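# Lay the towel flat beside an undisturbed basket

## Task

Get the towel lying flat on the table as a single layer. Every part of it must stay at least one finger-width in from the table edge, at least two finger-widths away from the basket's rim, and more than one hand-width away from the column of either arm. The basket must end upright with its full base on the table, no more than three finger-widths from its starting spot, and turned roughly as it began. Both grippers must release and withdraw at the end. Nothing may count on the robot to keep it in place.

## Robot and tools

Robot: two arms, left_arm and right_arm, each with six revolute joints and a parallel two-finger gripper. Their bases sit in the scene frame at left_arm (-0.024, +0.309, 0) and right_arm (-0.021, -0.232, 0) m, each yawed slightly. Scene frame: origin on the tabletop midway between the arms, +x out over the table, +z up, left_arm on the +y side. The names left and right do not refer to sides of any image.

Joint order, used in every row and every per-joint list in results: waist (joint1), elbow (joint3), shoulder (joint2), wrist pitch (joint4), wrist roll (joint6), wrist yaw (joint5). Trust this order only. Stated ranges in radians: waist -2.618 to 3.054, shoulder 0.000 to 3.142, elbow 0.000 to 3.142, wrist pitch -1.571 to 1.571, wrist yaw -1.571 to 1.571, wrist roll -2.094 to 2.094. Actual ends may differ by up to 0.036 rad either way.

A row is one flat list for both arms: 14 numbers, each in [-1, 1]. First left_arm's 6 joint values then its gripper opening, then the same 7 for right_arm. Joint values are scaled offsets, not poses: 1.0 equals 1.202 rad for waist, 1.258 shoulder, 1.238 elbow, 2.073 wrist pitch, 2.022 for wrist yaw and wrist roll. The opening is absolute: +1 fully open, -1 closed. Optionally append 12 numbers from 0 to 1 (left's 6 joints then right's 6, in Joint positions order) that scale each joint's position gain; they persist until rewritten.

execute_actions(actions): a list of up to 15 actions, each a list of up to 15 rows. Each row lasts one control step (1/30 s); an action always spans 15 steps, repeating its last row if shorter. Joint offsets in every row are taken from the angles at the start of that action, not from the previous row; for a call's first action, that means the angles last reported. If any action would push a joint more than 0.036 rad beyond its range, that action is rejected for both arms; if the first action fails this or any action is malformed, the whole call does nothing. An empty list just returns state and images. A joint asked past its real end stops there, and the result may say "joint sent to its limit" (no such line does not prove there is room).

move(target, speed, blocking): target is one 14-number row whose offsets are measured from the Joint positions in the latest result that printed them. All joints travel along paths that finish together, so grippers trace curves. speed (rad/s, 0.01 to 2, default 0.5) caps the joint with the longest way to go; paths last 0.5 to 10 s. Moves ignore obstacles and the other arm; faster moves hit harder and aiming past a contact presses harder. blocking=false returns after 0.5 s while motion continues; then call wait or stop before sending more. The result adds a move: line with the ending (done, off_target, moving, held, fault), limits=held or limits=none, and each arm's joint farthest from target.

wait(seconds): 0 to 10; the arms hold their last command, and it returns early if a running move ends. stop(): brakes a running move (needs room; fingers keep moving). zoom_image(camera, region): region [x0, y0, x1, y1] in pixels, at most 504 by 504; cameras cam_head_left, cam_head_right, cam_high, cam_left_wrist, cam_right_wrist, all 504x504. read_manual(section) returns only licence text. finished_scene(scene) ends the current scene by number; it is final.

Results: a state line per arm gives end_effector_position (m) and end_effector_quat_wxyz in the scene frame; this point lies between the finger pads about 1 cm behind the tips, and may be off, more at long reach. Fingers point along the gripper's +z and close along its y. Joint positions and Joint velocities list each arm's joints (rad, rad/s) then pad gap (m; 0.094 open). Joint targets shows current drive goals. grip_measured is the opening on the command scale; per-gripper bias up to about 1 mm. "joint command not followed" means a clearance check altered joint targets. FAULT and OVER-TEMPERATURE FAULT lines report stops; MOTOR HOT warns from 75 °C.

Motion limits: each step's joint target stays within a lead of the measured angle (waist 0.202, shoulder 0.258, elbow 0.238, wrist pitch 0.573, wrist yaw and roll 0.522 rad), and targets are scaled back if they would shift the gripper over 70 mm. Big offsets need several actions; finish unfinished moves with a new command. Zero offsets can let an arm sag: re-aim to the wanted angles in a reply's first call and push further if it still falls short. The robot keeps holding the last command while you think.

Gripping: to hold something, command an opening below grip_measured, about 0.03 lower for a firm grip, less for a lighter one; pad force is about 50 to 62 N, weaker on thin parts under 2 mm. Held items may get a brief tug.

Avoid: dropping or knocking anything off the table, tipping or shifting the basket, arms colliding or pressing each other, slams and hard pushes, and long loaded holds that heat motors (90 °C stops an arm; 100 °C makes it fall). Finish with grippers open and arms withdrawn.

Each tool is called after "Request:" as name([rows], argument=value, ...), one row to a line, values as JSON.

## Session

Request:
execute_actions(actions=[])

Scene clock: 0.00 s.
left_arm: end_effector_position=(+0.3621, +0.2263, +0.2667) grip_measured=+1.000 end_effector_quat_wxyz=(+0.489, -0.310, +0.814, +0.040) | right_arm: end_effector_position=(+0.3751, +0.0213, +0.3006) grip_measured=+1.000 end_effector_quat_wxyz=(+0.630, -0.625, +0.430, -0.164)
Joint names: [waist, elbow, shoulder, wrist pitch, wrist roll, wrist yaw]
Joint positions: left_arm=[-0.48   1.343  1.464 -0.712 -0.949 -0.796  0.094] | right_arm=[ 0.651  1.011  1.413  0.246 -1.259 -0.232  0.094]
Joint velocities: left_arm=[ 0.002  0.007 -0.002  0.037 -0.051  0.022  0.   ] | right_arm=[-0.007 -0.007  0.002 -0.022 -0.051 -0.022  0.   ]
Motor temperatures (°C, as the motors report them): left_arm=[25 26 28 30 22 24] | right_arm=[21 25 25 27 25 23]
Joint targets: left_arm=[-0.480 1.354 1.453 -0.715 -0.948 -0.807] | right_arm=[0.651 1.025 1.401 0.253 -1.251 -0.234]
Joint stiffness scale: left_arm=[1. 1. 1. 1. 1. 1.] | right_arm=[1. 1. 1. 1. 1. 1.]
camera_calibration (this result's frames):
cam_left_wrist: T_world_to_cam=[[0.642956, -0.660528, 0.387699, -0.188375], [-0.580897, -0.750463, -0.315219, 0.486029], [0.499165, -0.022541, -0.866214, 0.169246], [0, 0, 0, 1]] pos_world=[0.318968, 0.244135, 0.372842]
cam_right_wrist: T_world_to_cam=[[0.427386, -0.284085, 0.858276, -0.414263], [-0.0546209, -0.955727, -0.289142, 0.145915], [0.902418, 0.0766955, -0.423981, -0.0831475], [0, 0, 0, 1]] pos_world=[0.260054, 0.028146, 0.362489]

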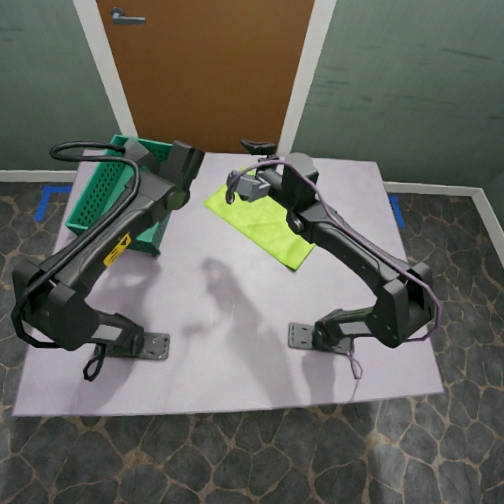

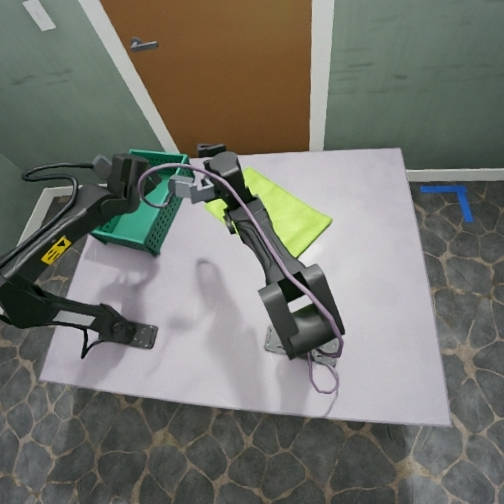

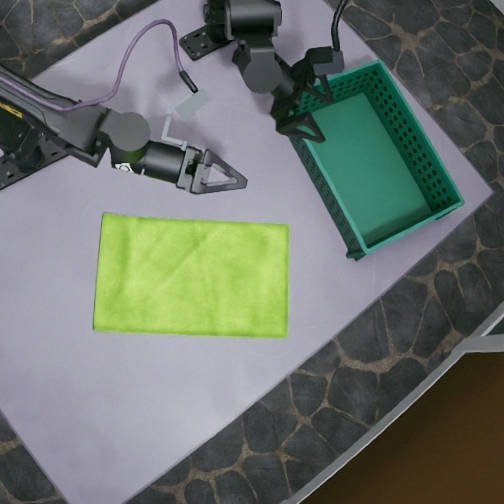

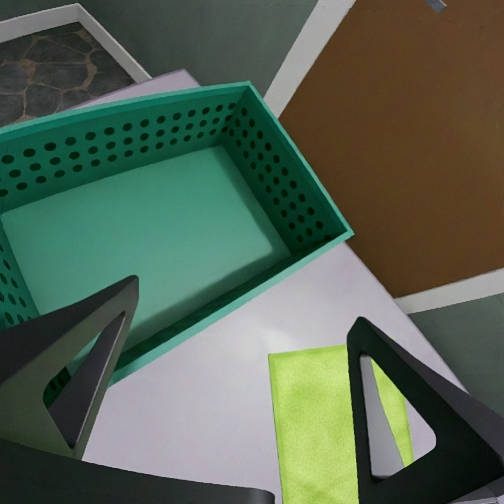

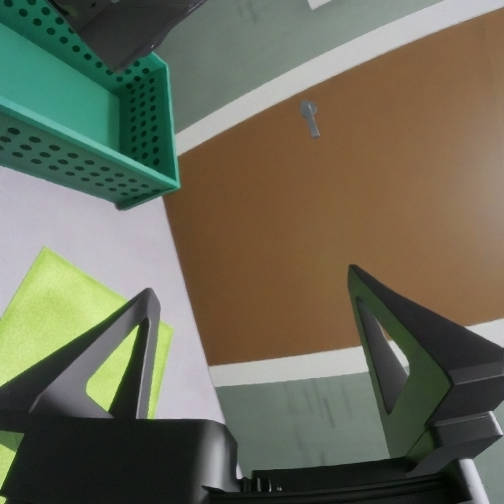

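Request:
zoom_image(camera="cam_high", region=[70, 195, 310, 355])

Request:
zoom_image(camera="cam_high", region=[200, 210, 320, 350])

Request:
zoom_image(camera="cam_high", region=[75, 200, 195, 345])

Region (70, 195, 310, 355) of cam_high's 504x504 image, scaled by 2.100, with more detail than that image has.

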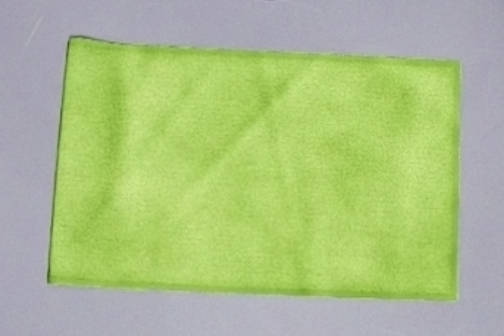

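Region (200, 210, 320, 350) of cam_high's 504x504 image, scaled by 3.600, with more detail than that image has; it fills the left 432 columns of this view, and the rest is white.

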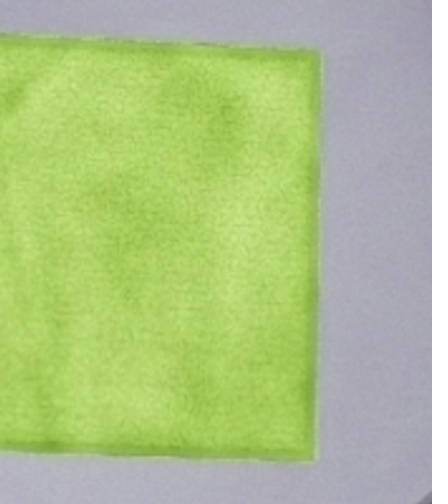

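Region (75, 200, 195, 345) of cam_high's 504x504 image, scaled by 3.476, with more detail than that image has; it fills the left 417 columns of this view, and the rest is white.

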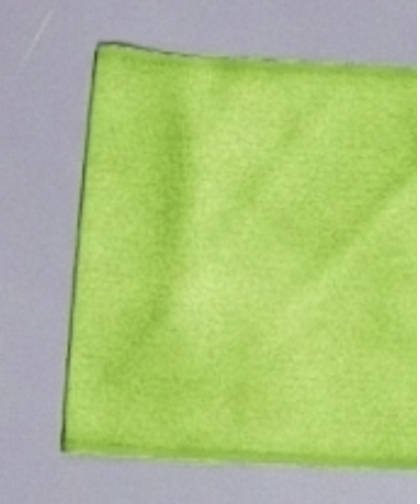

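Request:
move(target=[-0.401,0.708,0.697,-0.23,-0.46,0.397,0.05, -0.48,0.859,0.664,-0.776,0.153,0.116,0.05], speed=0.7)

Scene clock: 96.73 s.
left_arm: end_effector_position=(+0.2457, -0.1303, +0.0833) grip_measured=+0.053 end_effector_quat_wxyz=(+0.014, -0.408, +0.905, -0.118) | right_arm: end_effector_position=(+0.4175, -0.2729, +0.0811) grip_measured=+0.052 end_effector_quat_wxyz=(+0.002, -0.419, +0.908, -0.003)
Joint names: [waist, elbow, shoulder, wrist pitch, wrist roll, wrist yaw]
Joint positions: left_arm=[-0.959  2.181  2.349 -1.164 -1.87   0.002  0.049] | right_arm=[ 0.077  2.041  2.256 -1.349 -0.959  0.003  0.049]
Joint velocities: left_arm=[-0.007 -0.002 -0.017  0.051  0.007  0.051  0.002] | right_arm=[-0.007  0.002 -0.007  0.022 -0.066  0.051 -0.   ]
Motor temperatures (°C, as the motors report them): left_arm=[25 28 29 33 22 24] | right_arm=[21 27 27 35 25 23]
Joint targets: left_arm=[-0.962 2.219 2.340 -1.189 -1.880 0.007] | right_arm=[0.074 2.074 2.249 -1.362 -0.950 0.003]
Joint stiffness scale: left_arm=[1. 1. 1. 1. 1. 1.] | right_arm=[1. 1. 1. 1. 1. 1.]
move: off_target (left_arm, right_arm); limits=none; left_arm: farthest joint: the elbow, 0.038 radians from its target (0.877 radians at the start); right_arm: farthest joint: the elbow, 0.033 radians from its target (1.063 radians at the start)
camera_calibration (this result's frames):
cam_left_wrist: T_world_to_cam=[[0.870716, -0.467417, 0.15289, -0.289171], [-0.444529, -0.615067, 0.65122, -0.00342743], [-0.210354, -0.634991, -0.743329, 0.144719], [0, 0, 0, 1]] pos_world=[0.280704, -0.0453765, 0.154017]
cam_right_wrist: T_world_to_cam=[[0.640068, -0.768317, 0.00151531, -0.479013], [-0.607774, -0.505115, 0.612757, 0.0843917], [-0.470026, -0.393127, -0.79027, 0.282664], [0, 0, 0, 1]] pos_world=[0.490751, -0.214283, 0.172395]

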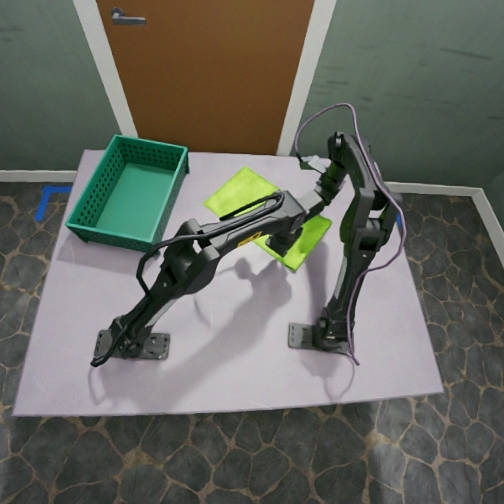

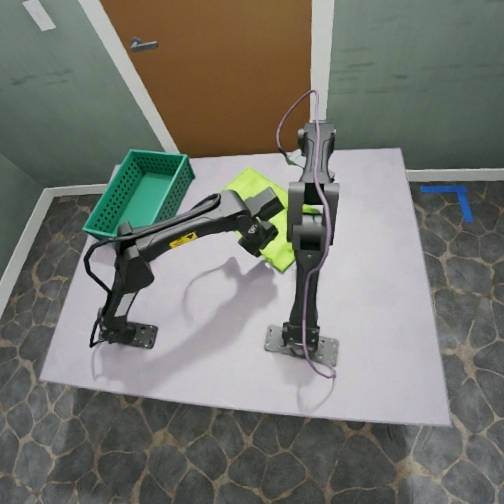

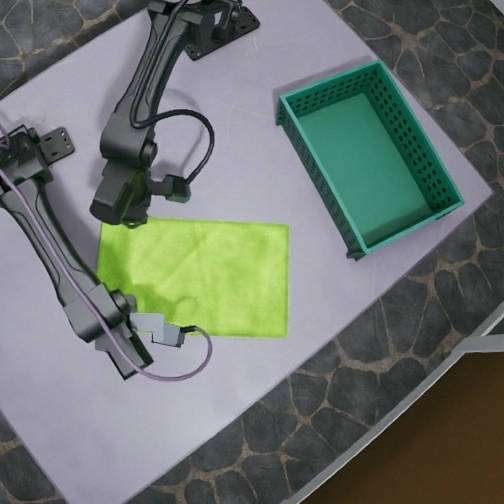

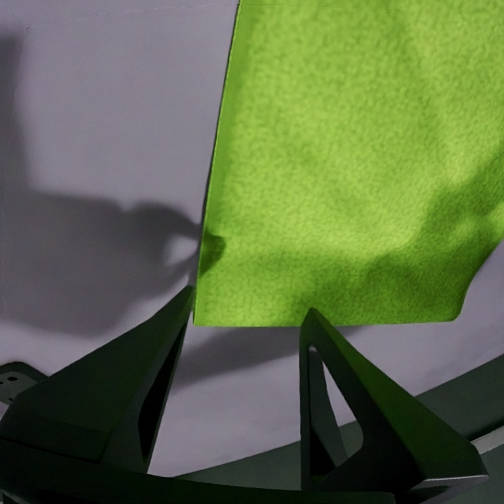

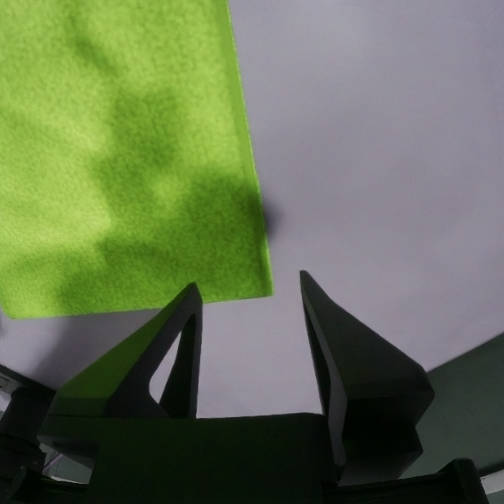

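Request:
move(target=[0,0.181,0.155,-0.0714,0,0,0.05, -0.068,-0.298,-0.0757,0.198,-0.045,-0.1345,0.05], speed=0.3)

Scene clock: 156.33 s.
left_arm: end_effector_position=(+0.2464, -0.1316, +0.0351) grip_measured=+0.053 end_effector_quat_wxyz=(+0.005, -0.411, +0.910, -0.053) | right_arm: end_effector_position=(+0.4206, -0.2594, +0.0215) grip_measured=+0.052 end_effector_quat_wxyz=(+0.110, -0.425, +0.895, +0.076)
Joint names: [waist, elbow, shoulder, wrist pitch, wrist roll, wrist yaw]
Joint positions: left_arm=[-0.959  2.371  2.548 -1.286 -1.871  0.003  0.049] | right_arm=[ 0.007  1.681  2.198 -0.958 -1.04  -0.251  0.049]
Joint velocities: left_arm=[-0.002  0.007 -0.017  0.051  0.037 -0.037  0.   ] | right_arm=[ 0.002  0.007 -0.007 -0.066 -0.037  0.007  0.001]
Motor temperatures (°C, as the motors report them): left_arm=[25 28 32 31 22 24] | right_arm=[21 28 30 30 25 23]
Joint targets: left_arm=[-0.959 2.405 2.545 -1.312 -1.870 0.002] | right_arm=[-0.005 1.673 2.161 -0.939 -1.050 -0.269]
Joint stiffness scale: left_arm=[1. 1. 1. 1. 1. 1.] | right_arm=[1. 1. 1. 1. 1. 1.]
move: off_target (left_arm, right_arm); limits=none; left_arm: farthest joint: the elbow, 0.034 radians from its target (0.224 radians at the start); right_arm: farthest joint: the shoulder, 0.037 radians from its target (0.095 radians at the start)
camera_calibration (this result's frames):
cam_left_wrist: T_world_to_cam=[[0.8775, -0.477925, 0.0397634, -0.282127], [-0.400956, -0.68563, 0.607574, 0.00898248], [-0.263112, -0.549089, -0.793267, 0.134271], [0, 0, 0, 1]] pos_world=[0.286496, -0.0549502, 0.112273]
cam_right_wrist: T_world_to_cam=[[0.664404, -0.741678, -0.0920959, -0.471777], [-0.659053, -0.639533, 0.395785, 0.120987], [-0.352444, -0.202265, -0.913713, 0.244932], [0, 0, 0, 1]] pos_world=[0.479513, -0.22299, 0.132464]

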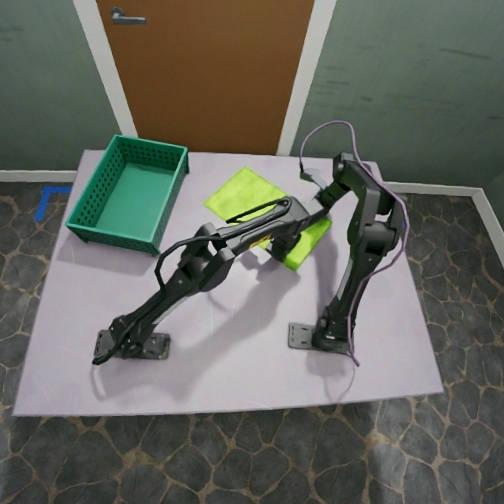

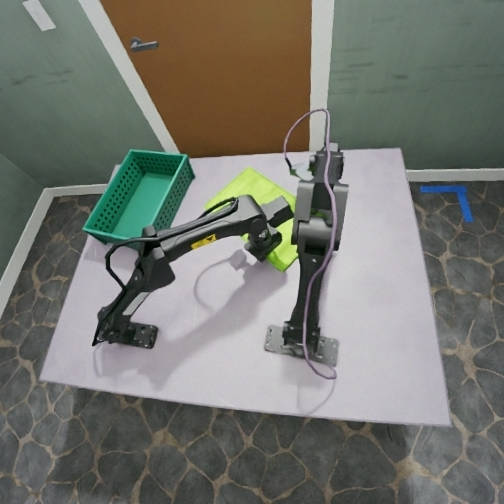

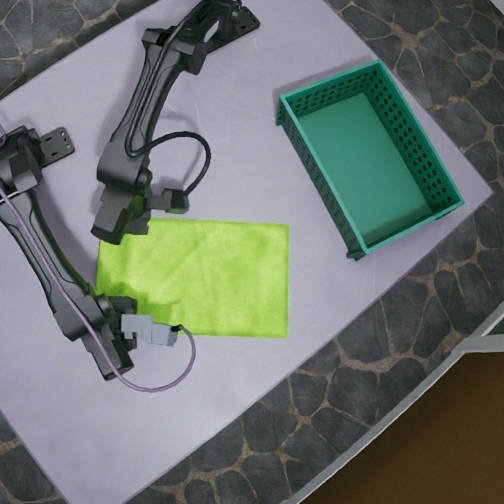

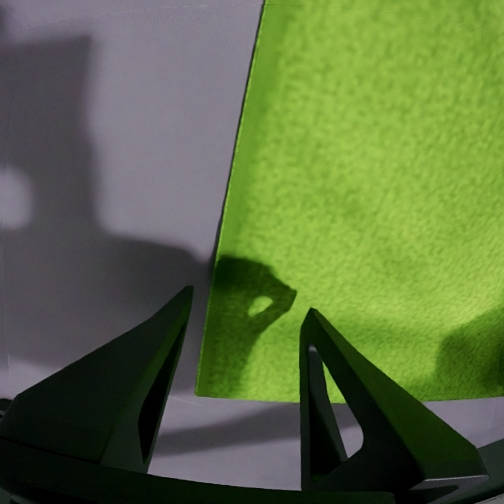

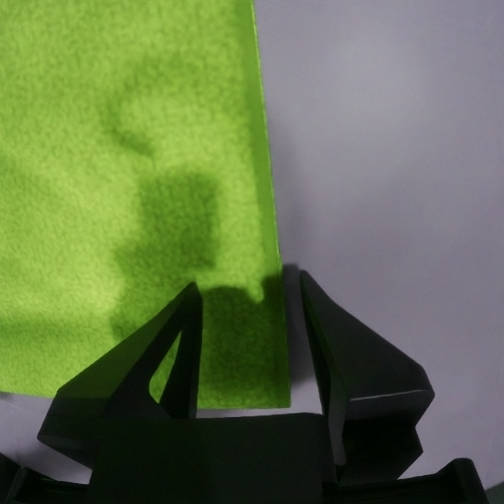

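Request:
move(target=[0,0.027,0.042,-0.008,0,0,0.05, 0,-0.004,0.04,0.0,0,0,0.05], speed=0.05)

Scene clock: 167.47 s.
left_arm: end_effector_position=(+0.2456, -0.1303, +0.0224) grip_measured=+0.053 end_effector_quat_wxyz=(+0.004, -0.411, +0.911, -0.041) | right_arm: end_effector_position=(+0.4185, -0.2595, +0.0125) grip_measured=+0.052 end_effector_quat_wxyz=(+0.100, -0.425, +0.896, +0.081)
Joint names: [waist, elbow, shoulder, wrist pitch, wrist roll, wrist yaw]
Joint positions: left_arm=[-0.959  2.382  2.58  -1.291 -1.871  0.003  0.049] | right_arm=[ 0.007  1.681  2.219 -0.958 -1.04  -0.248  0.049]
Joint velocities: left_arm=[-0.002 -0.022 -0.002 -0.037  0.022  0.007 -0.001] | right_arm=[-0.002 -0.007  0.007  0.037  0.022 -0.022  0.   ]
Motor temperatures (°C, as the motors report them): left_arm=[25 28 32 30 22 24] | right_arm=[21 27 30 30 25 23]
Joint targets: left_arm=[-0.959 2.405 2.601 -1.303 -1.871 0.003] | right_arm=[0.007 1.676 2.249 -0.958 -1.040 -0.251]
Joint stiffness scale: left_arm=[1. 1. 1. 1. 1. 1.] | right_arm=[1. 1. 1. 1. 1. 1.]
move: off_target (left_arm, right_arm); limits=none; left_arm: farthest joint: the elbow, 0.023 radians from its target (0.033 radians at the start); right_arm: farthest joint: the shoulder, 0.029 radians from its target (0.050 radians at the start)
camera_calibration (this result's frames):
cam_left_wrist: T_world_to_cam=[[0.877883, -0.478551, 0.0176344, -0.279967], [-0.392923, -0.698774, 0.597768, 0.0138134], [-0.27374, -0.531699, -0.801475, 0.129766], [0, 0, 0, 1]] pos_world=[0.286728, -0.0553293, 0.100684]
cam_right_wrist: T_world_to_cam=[[0.662176, -0.741753, -0.106423, -0.470212], [-0.650846, -0.639689, 0.408899, 0.119424], [-0.371379, -0.201498, -0.906353, 0.244065], [0, 0, 0, 1]] pos_world=[0.479731, -0.223208, 0.122335]

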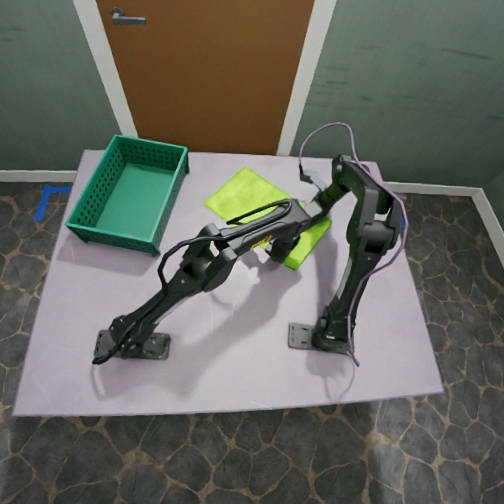

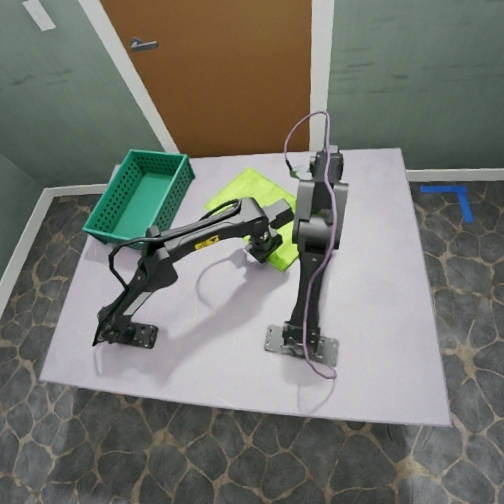

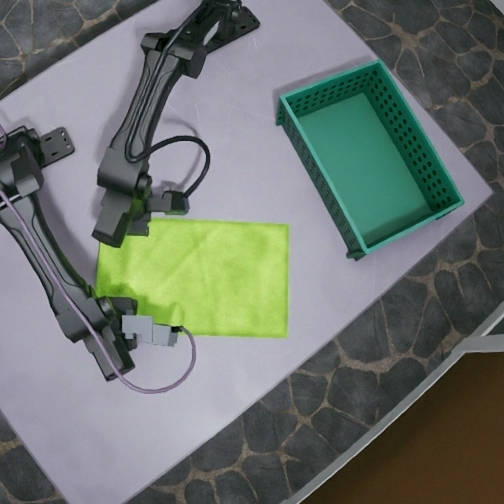

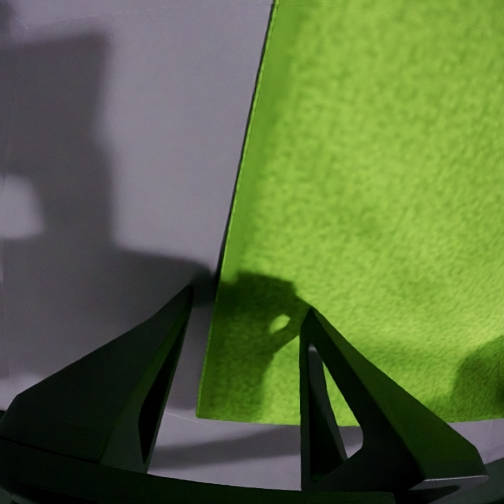

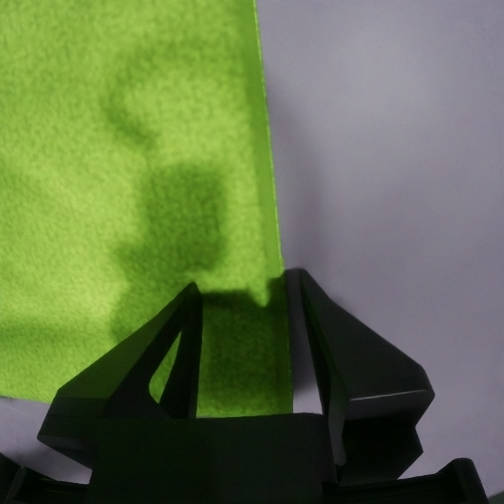

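Both grippers are in contact, so I'll close them gradually.

Request:
execute_actions([
  [[0,0.008,0.02,-0.005,0,0,0.0,0,-0.004,0.023,0,0,0,0.0],[0,0.008,0.02,-0.005,0,0,-0.05,0,-0.004,0.023,0,0,0,-0.05],[0,0.008,0.02,-0.005,0,0,-0.1,0,-0.004,0.023,0,0,0,-0.1],[0,0.008,0.02,-0.005,0,0,-0.15,0,-0.004,0.023,0,0,0,-0.15],[0,0.008,0.02,-0.005,0,0,-0.2,0,-0.004,0.023,0,0,0,-0.2],[0,0.008,0.02,-0.005,0,0,-0.25,0,-0.004,0.023,0,0,0,-0.25],[0,0.008,0.02,-0.005,0,0,-0.3,0,-0.004,0.023,0,0,0,-0.3],[0,0.008,0.02,-0.005,0,0,-0.35,0,-0.004,0.023,0,0,0,-0.35],[0,0.008,0.02,-0.005,0,0,-0.4,0,-0.004,0.023,0,0,0,-0.4],[0,0.008,0.02,-0.005,0,0,-0.44,0,-0.004,0.023,0,0,0,-0.44],[0,0.008,0.02,-0.005,0,0,-0.48,0,-0.004,0.023,0,0,0,-0.48],[0,0.008,0.02,-0.005,0,0,-0.52,0,-0.004,0.023,0,0,0,-0.52],[0,0.008,0.02,-0.005,0,0,-0.56,0,-0.004,0.023,0,0,0,-0.56],[0,0.008,0.02,-0.005,0,0,-0.6,0,-0.004,0.023,0,0,0,-0.6],[0,0.008,0.02,-0.005,0,0,-0.64,0,-0.004,0.023,0,0,0,-0.64]],
])

Scene clock: 179.87 s.
left_arm: end_effector_position=(+0.2489, -0.1351, +0.0229) grip_measured=-0.619 end_effector_quat_wxyz=(+0.006, -0.411, +0.910, -0.052) | right_arm: end_effector_position=(+0.4133, -0.2556, +0.0130) grip_measured=-0.620 end_effector_quat_wxyz=(+0.096, -0.423, +0.896, +0.095)
Joint names: [waist, elbow, shoulder, wrist pitch, wrist roll, wrist yaw]
Joint positions: left_arm=[-0.959  2.382  2.58  -1.268 -1.871  0.001  0.018] | right_arm=[ 0.007  1.681  2.219 -0.982 -1.04  -0.266  0.018]
Joint velocities: left_arm=[ 0.002 -0.007  0.007  0.037  0.022 -0.037 -0.036] | right_arm=[-0.002 -0.007  0.017 -0.022  0.022 -0.095 -0.035]
Motor temperatures (°C, as the motors report them): left_arm=[25 28 32 30 22 24] | right_arm=[21 27 29 30 25 23]
Joint targets: left_arm=[-0.959 2.392 2.605 -1.302 -1.871 0.003] | right_arm=[0.007 1.676 2.248 -0.958 -1.040 -0.248]
Joint stiffness scale: left_arm=[1. 1. 1. 1. 1. 1.] | right_arm=[1. 1. 1. 1. 1. 1.]
camera_calibration (this result's frames):
cam_left_wrist: T_world_to_cam=[[0.877572, -0.47785, 0.0390603, -0.285536], [-0.401195, -0.687298, 0.605527, 0.0148667], [-0.262505, -0.547065, -0.794865, 0.123531], [0, 0, 0, 1]] pos_world=[0.288971, -0.0586459, 0.100342]
cam_right_wrist: T_world_to_cam=[[0.660511, -0.738467, -0.135613, -0.461895], [-0.641778, -0.649044, 0.408489, 0.112239], [-0.389675, -0.182778, -0.902633, 0.255618], [0, 0, 0, 1]] pos_world=[0.476727, -0.221525, 0.122242]

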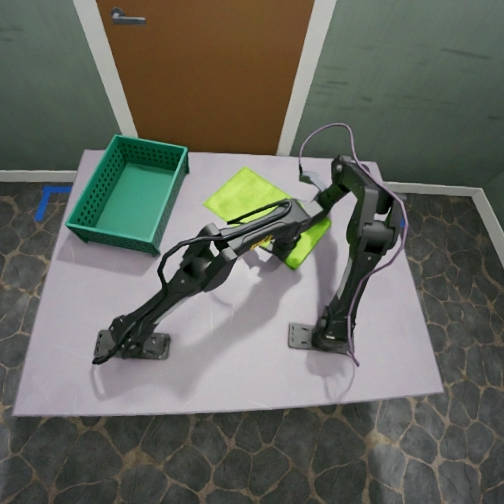

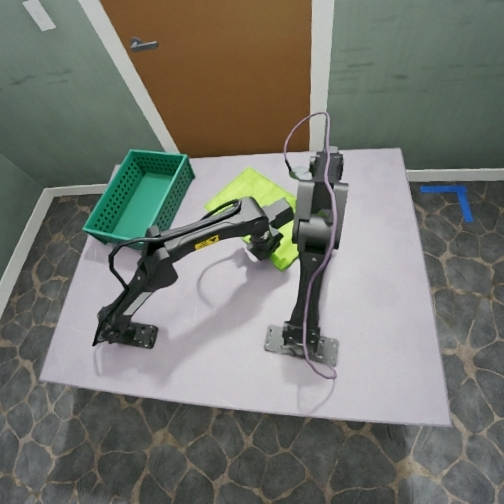

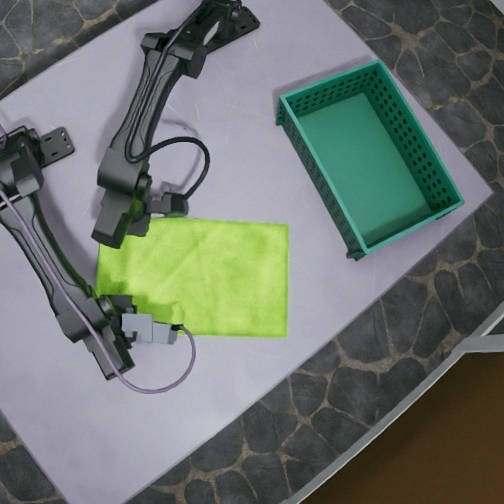

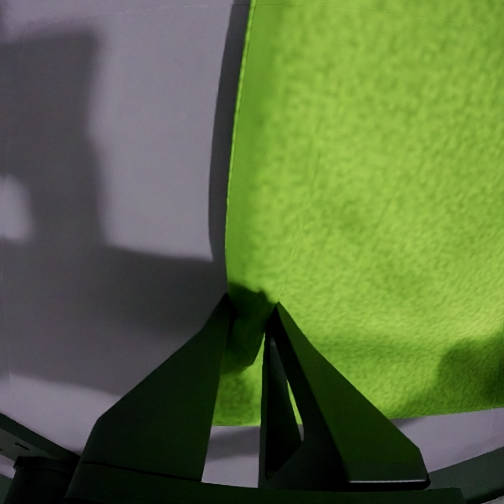

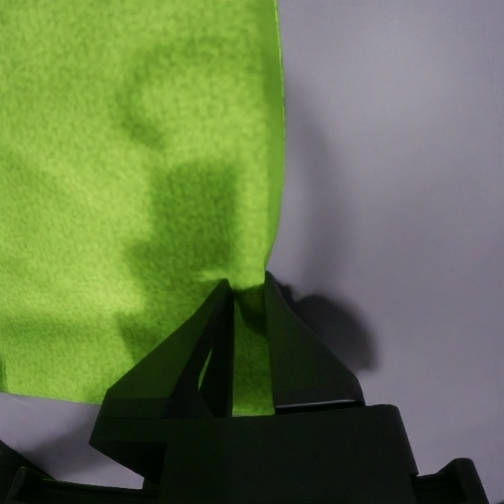

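Both edges are buckling up between the fingers, so I'll finish closing.

Request:
execute_actions([
  [[0,0.008,0.02,0,0,0,-0.68,0,-0.004,0.023,0,0,0,-0.68],[0,0.008,0.02,0,0,0,-0.72,0,-0.004,0.023,0,0,0,-0.72],[0,0.008,0.02,0,0,0,-0.76,0,-0.004,0.023,0,0,0,-0.76],[0,0.008,0.02,0,0,0,-0.8,0,-0.004,0.023,0,0,0,-0.8],[0,0.008,0.02,0,0,0,-0.84,0,-0.004,0.023,0,0,0,-0.84],[0,0.008,0.02,0,0,0,-0.88,0,-0.004,0.023,0,0,0,-0.88],[0,0.008,0.02,0,0,0,-0.92,0,-0.004,0.023,0,0,0,-0.92],[0,0.008,0.02,0,0,0,-0.96,0,-0.004,0.023,0,0,0,-0.96],[0,0.008,0.02,0,0,0,-1,0,-0.004,0.023,0,0,0,-1],[0,0.008,0.02,0,0,0,-1,0,-0.004,0.023,0,0,0,-1],[0,0.008,0.01,0,0,0,-1,0,-0.004,0.01,0,0,0,-1],[0,0.008,0.0,0,0,0,-1,0,-0.004,0.0,0,0,0,-1]],
])

Scene clock: 185.87 s.
left_arm: end_effector_position=(+0.2533, -0.1403, +0.0237) grip_measured=-0.949 end_effector_quat_wxyz=(+0.011, -0.411, +0.909, -0.065) | right_arm: end_effector_position=(+0.4120, -0.2543, +0.0132) grip_measured=-0.958 end_effector_quat_wxyz=(+0.095, -0.423, +0.896, +0.099)
Joint names: [waist, elbow, shoulder, wrist pitch, wrist roll, wrist yaw]
Joint positions: left_arm=[-0.959  2.382  2.58  -1.24  -1.871 -0.005  0.002] | right_arm=[ 0.007  1.681  2.219 -0.988 -1.04  -0.271  0.002]
Joint velocities: left_arm=[ 0.002 -0.017 -0.017  0.022  0.022 -0.037 -0.001] | right_arm=[-0.022  0.007  0.022 -0.051 -0.037 -0.037  0.   ]
Motor temperatures (°C, as the motors report them): left_arm=[25 28 32 30 22 24] | right_arm=[21 27 29 30 25 23]
Joint targets: left_arm=[-0.959 2.392 2.580 -1.267 -1.871 0.001] | right_arm=[0.007 1.676 2.219 -0.982 -1.040 -0.265]
Joint stiffness scale: left_arm=[1. 1. 1. 1. 1. 1.] | right_arm=[1. 1. 1. 1. 1. 1.]
camera_calibration (this result's frames):
cam_left_wrist: T_world_to_cam=[[0.876906, -0.476203, 0.0653159, -0.292085], [-0.412278, -0.675313, 0.611538, 0.0169232], [-0.247107, -0.56319, -0.788515, 0.116165], [0, 0, 0, 1]] pos_world=[0.291814, -0.0622406, 0.100326]
cam_right_wrist: T_world_to_cam=[[0.660002, -0.73736, -0.143869, -0.459506], [-0.639527, -0.651927, 0.407427, 0.110459], [-0.394212, -0.176895, -0.901834, 0.258867], [0, 0, 0, 1]] pos_world=[0.475965, -0.221018, 0.122342]

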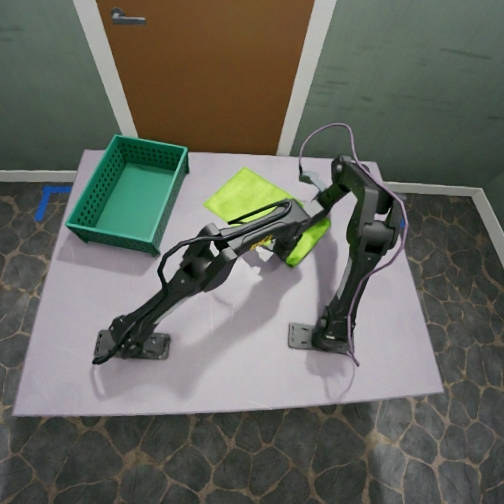

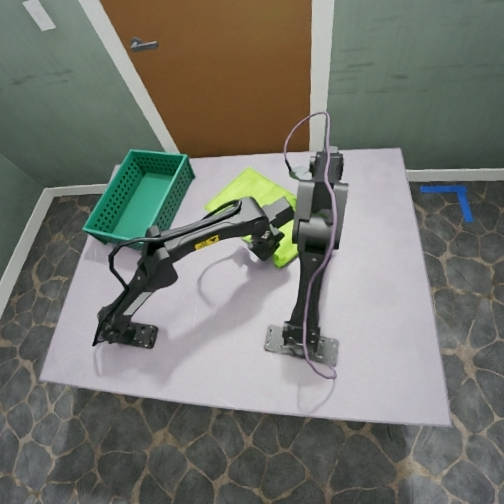

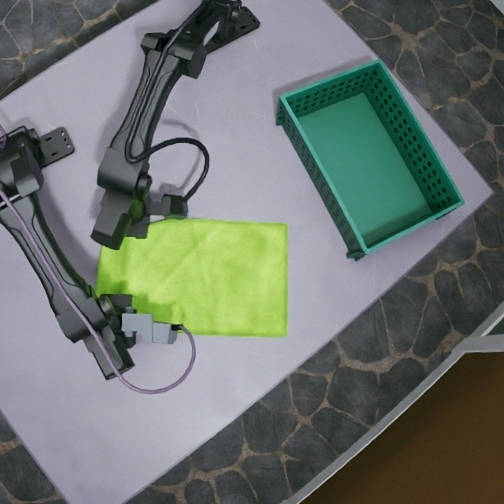

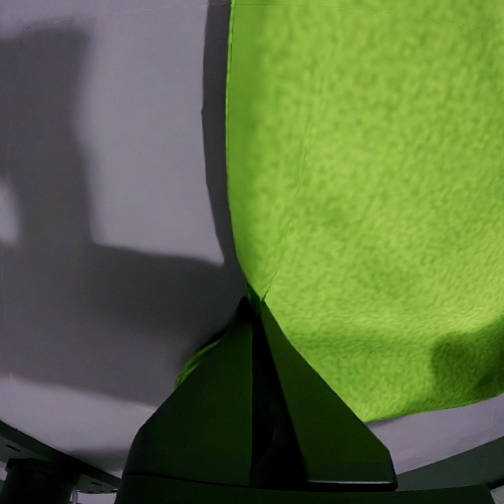

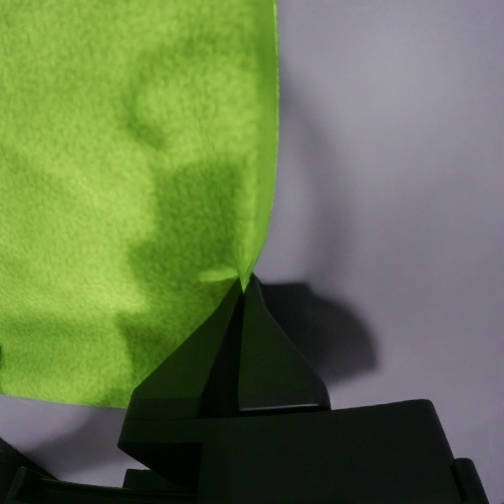

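Request:
move(target=[0.0877,-0.366,-0.448,0.155,0.05,0,-1, 0.092,0.2815,-0.144,-0.122,0.05,0,-1], speed=0.3)

Scene clock: 204.73 s.
left_arm: end_effector_position=(+0.2871, -0.1014, +0.1762) grip_measured=-0.949 end_effector_quat_wxyz=(+0.059, -0.401, +0.877, -0.257) | right_arm: end_effector_position=(+0.4407, -0.2141, +0.1608) grip_measured=-0.958 end_effector_quat_wxyz=(+0.182, -0.436, +0.880, +0.048)
Joint names: [waist, elbow, shoulder, wrist pitch, wrist roll, wrist yaw]
Joint positions: left_arm=[-0.864  1.943  2.04  -0.942 -1.783 -0.005  0.002] | right_arm=[ 0.107  1.998  2.067 -1.227 -0.949 -0.265  0.002]
Joint velocities: left_arm=[ 0.017  0.017  0.012  0.095  0.022 -0.007 -0.001] | right_arm=[ 0.007 -0.002  0.022 -0.007 -0.051 -0.066 -0.001]
Motor temperatures (°C, as the motors report them): left_arm=[25 28 33 30 22 24] | right_arm=[21 27 30 29 25 23]
Joint targets: left_arm=[-0.854 1.928 2.016 -0.919 -1.769 -0.005] | right_arm=[0.117 2.029 2.038 -1.240 -0.939 -0.271]
Joint stiffness scale: left_arm=[1. 1. 1. 1. 1. 1.] | right_arm=[1. 1. 1. 1. 1. 1.]
move: off_target (left_arm, right_arm); limits=none; left_arm: farthest joint: the shoulder, 0.023 radians from its target (0.563 radians at the start); right_arm: farthest joint: the elbow, 0.031 radians from its target (0.349 radians at the start)
camera_calibration (this result's frames):
cam_left_wrist: T_world_to_cam=[[0.820714, -0.390534, 0.417028, -0.35031], [-0.567796, -0.476336, 0.671351, 0.0181526], [-0.0635395, -0.787774, -0.612679, 0.160173], [0, 0, 0, 1]] pos_world=[0.307989, -0.00198091, 0.232037]
cam_right_wrist: T_world_to_cam=[[0.682264, -0.731079, 0.00634041, -0.460141], [-0.703274, -0.653895, 0.278975, 0.143225], [-0.199807, -0.194794, -0.960277, 0.330368], [0, 0, 0, 1]] pos_world=[0.480673, -0.178391, 0.280206]

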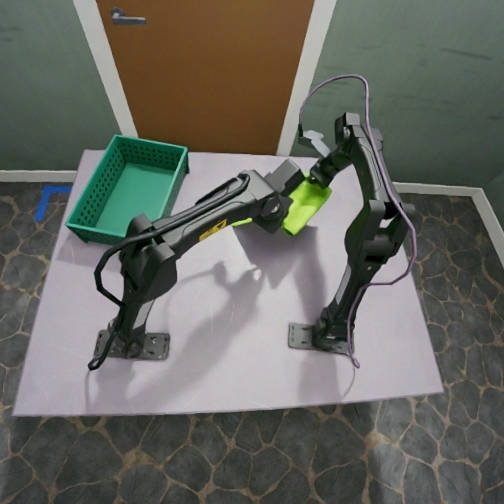

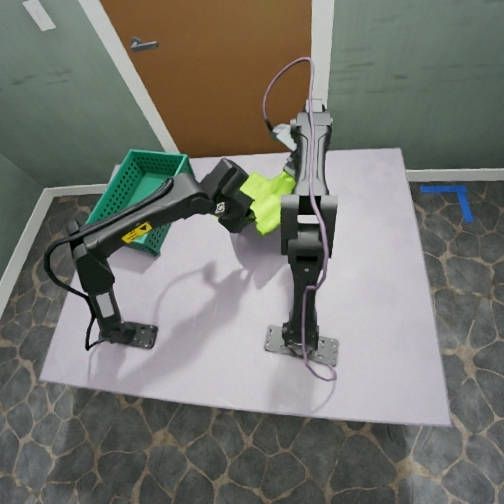

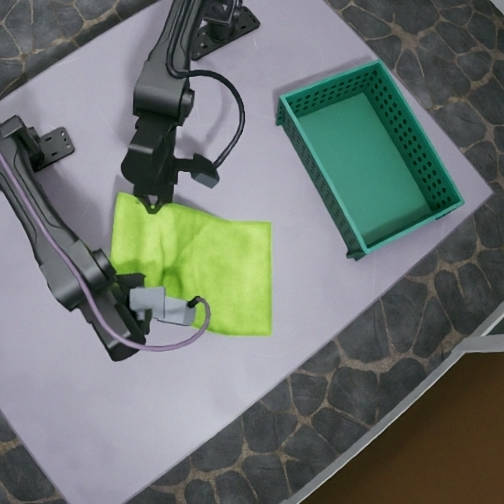

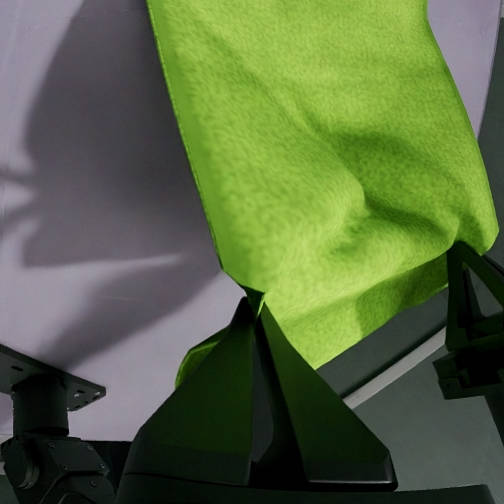

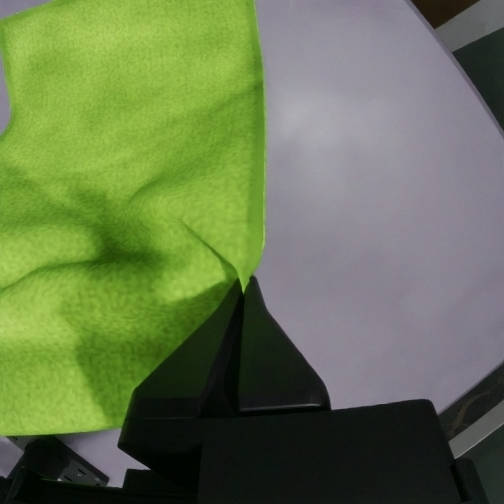

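Request:
zoom_image(camera="cam_head_left", region=[250, 150, 360, 260])

Request:
zoom_image(camera="cam_head_right", region=[210, 150, 320, 260])

Region (250, 150, 360, 260) of cam_head_left's 504x504 image, scaled by 4.582, with more detail than that image has.

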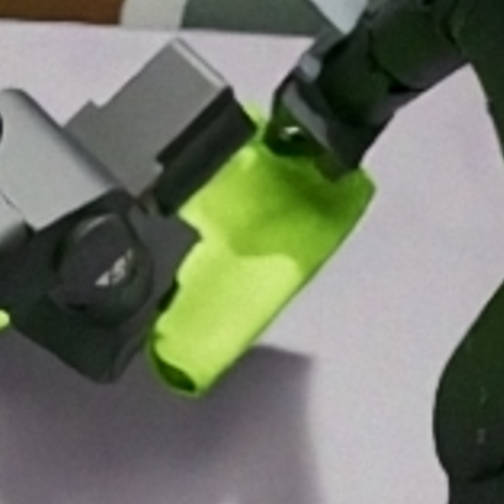

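Region (210, 150, 320, 260) of cam_head_right's 504x504 image, scaled by 4.582, with more detail than that image has.

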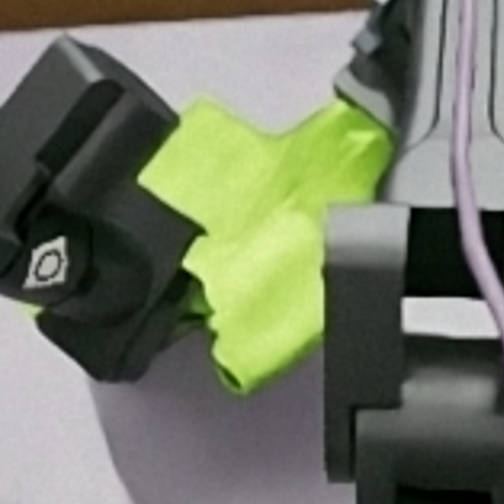

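Request:
move(target=[-0.098,-0.4766,-0.106,0.0437,0.189,0,-1, 0.104,-0.908,-0.424,0.2065,0.316,0.0856,-1], speed=0.45)

Scene clock: 282.20 s.
left_arm: end_effector_position=(+0.1766, -0.0255, +0.0382) grip_measured=-0.949 end_effector_quat_wxyz=(+0.027, -0.186, +0.980, -0.070) | right_arm: end_effector_position=(+0.2385, -0.1988, +0.0275) grip_measured=-0.958 end_effector_quat_wxyz=(+0.038, -0.183, +0.981, +0.049)
Joint names: [waist, elbow, shoulder, wrist pitch, wrist roll, wrist yaw]
Joint positions: left_arm=[-0.972  1.367  1.936 -0.852 -1.411 -0.002  0.002] | right_arm=[ 0.221  0.88   1.563 -0.825 -0.317 -0.108  0.002]
Joint velocities: left_arm=[-0.002 -0.002 -0.007  0.007 -0.007  0.081  0.   ] | right_arm=[-0.012 -0.012 -0.032  0.066 -0.051 -0.037  0.   ]
Motor temperatures (°C, as the motors report them): left_arm=[25 27 33 33 22 24] | right_arm=[22 28 31 28 25 23]
Joint targets: left_arm=[-0.982 1.353 1.906 -0.851 -1.401 -0.005] | right_arm=[0.232 0.874 1.533 -0.799 -0.310 -0.092]
Joint stiffness scale: left_arm=[1. 1. 1. 1. 1. 1.] | right_arm=[1. 1. 1. 1. 1. 1.]
move: off_target (left_arm, right_arm); limits=none; left_arm: farthest joint: the shoulder, 0.029 radians from its target (0.133 radians at the start); right_arm: farthest joint: the shoulder, 0.030 radians from its target (0.533 radians at the start)
camera_calibration (this result's frames):
cam_left_wrist: T_world_to_cam=[[0.562119, -0.821199, 0.0982548, -0.125567], [-0.71027, -0.418461, 0.566045, 0.114918], [-0.42372, -0.387972, -0.818498, 0.210106], [0, 0, 0, 1]] pos_world=[0.241233, 0.0264881, 0.11926]
cam_right_wrist: T_world_to_cam=[[0.201837, -0.974035, -0.102559, -0.240884], [-0.804976, -0.224626, 0.549142, 0.150398], [-0.557921, -0.0282796, -0.829412, 0.279846], [0, 0, 0, 1]] pos_world=[0.325818, -0.192932, 0.124813]

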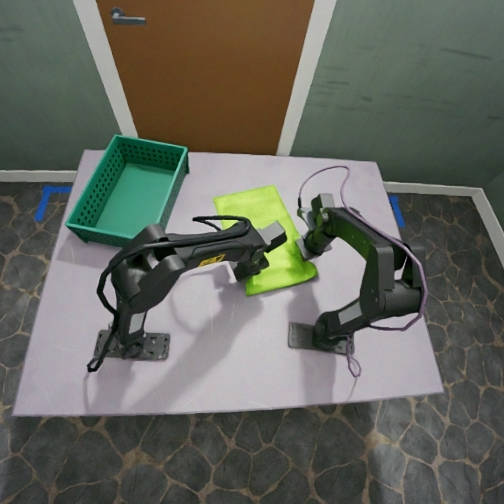

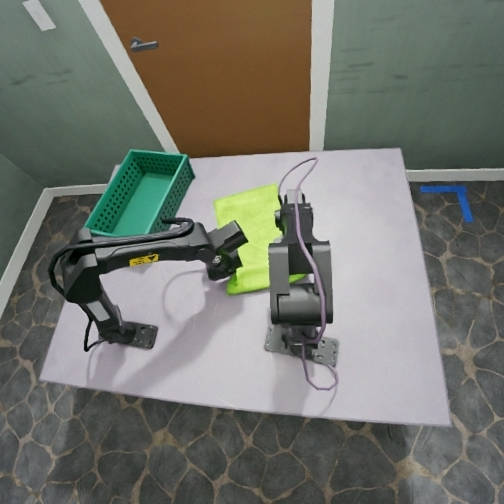

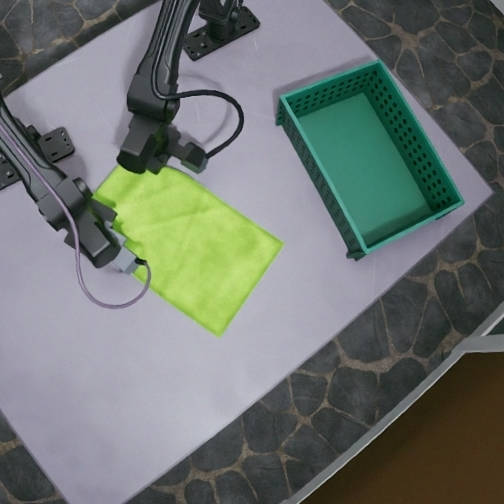

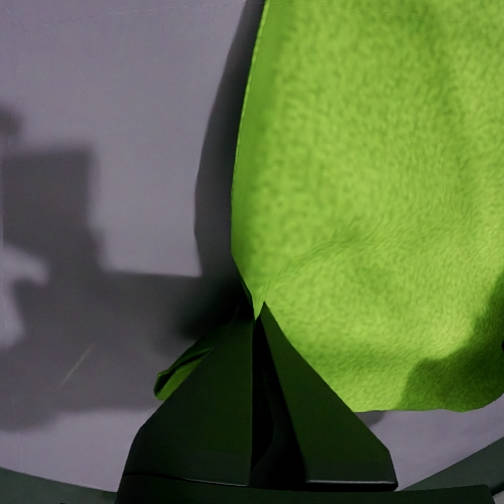

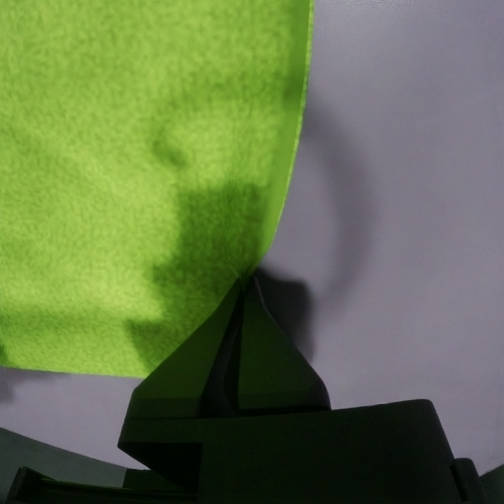

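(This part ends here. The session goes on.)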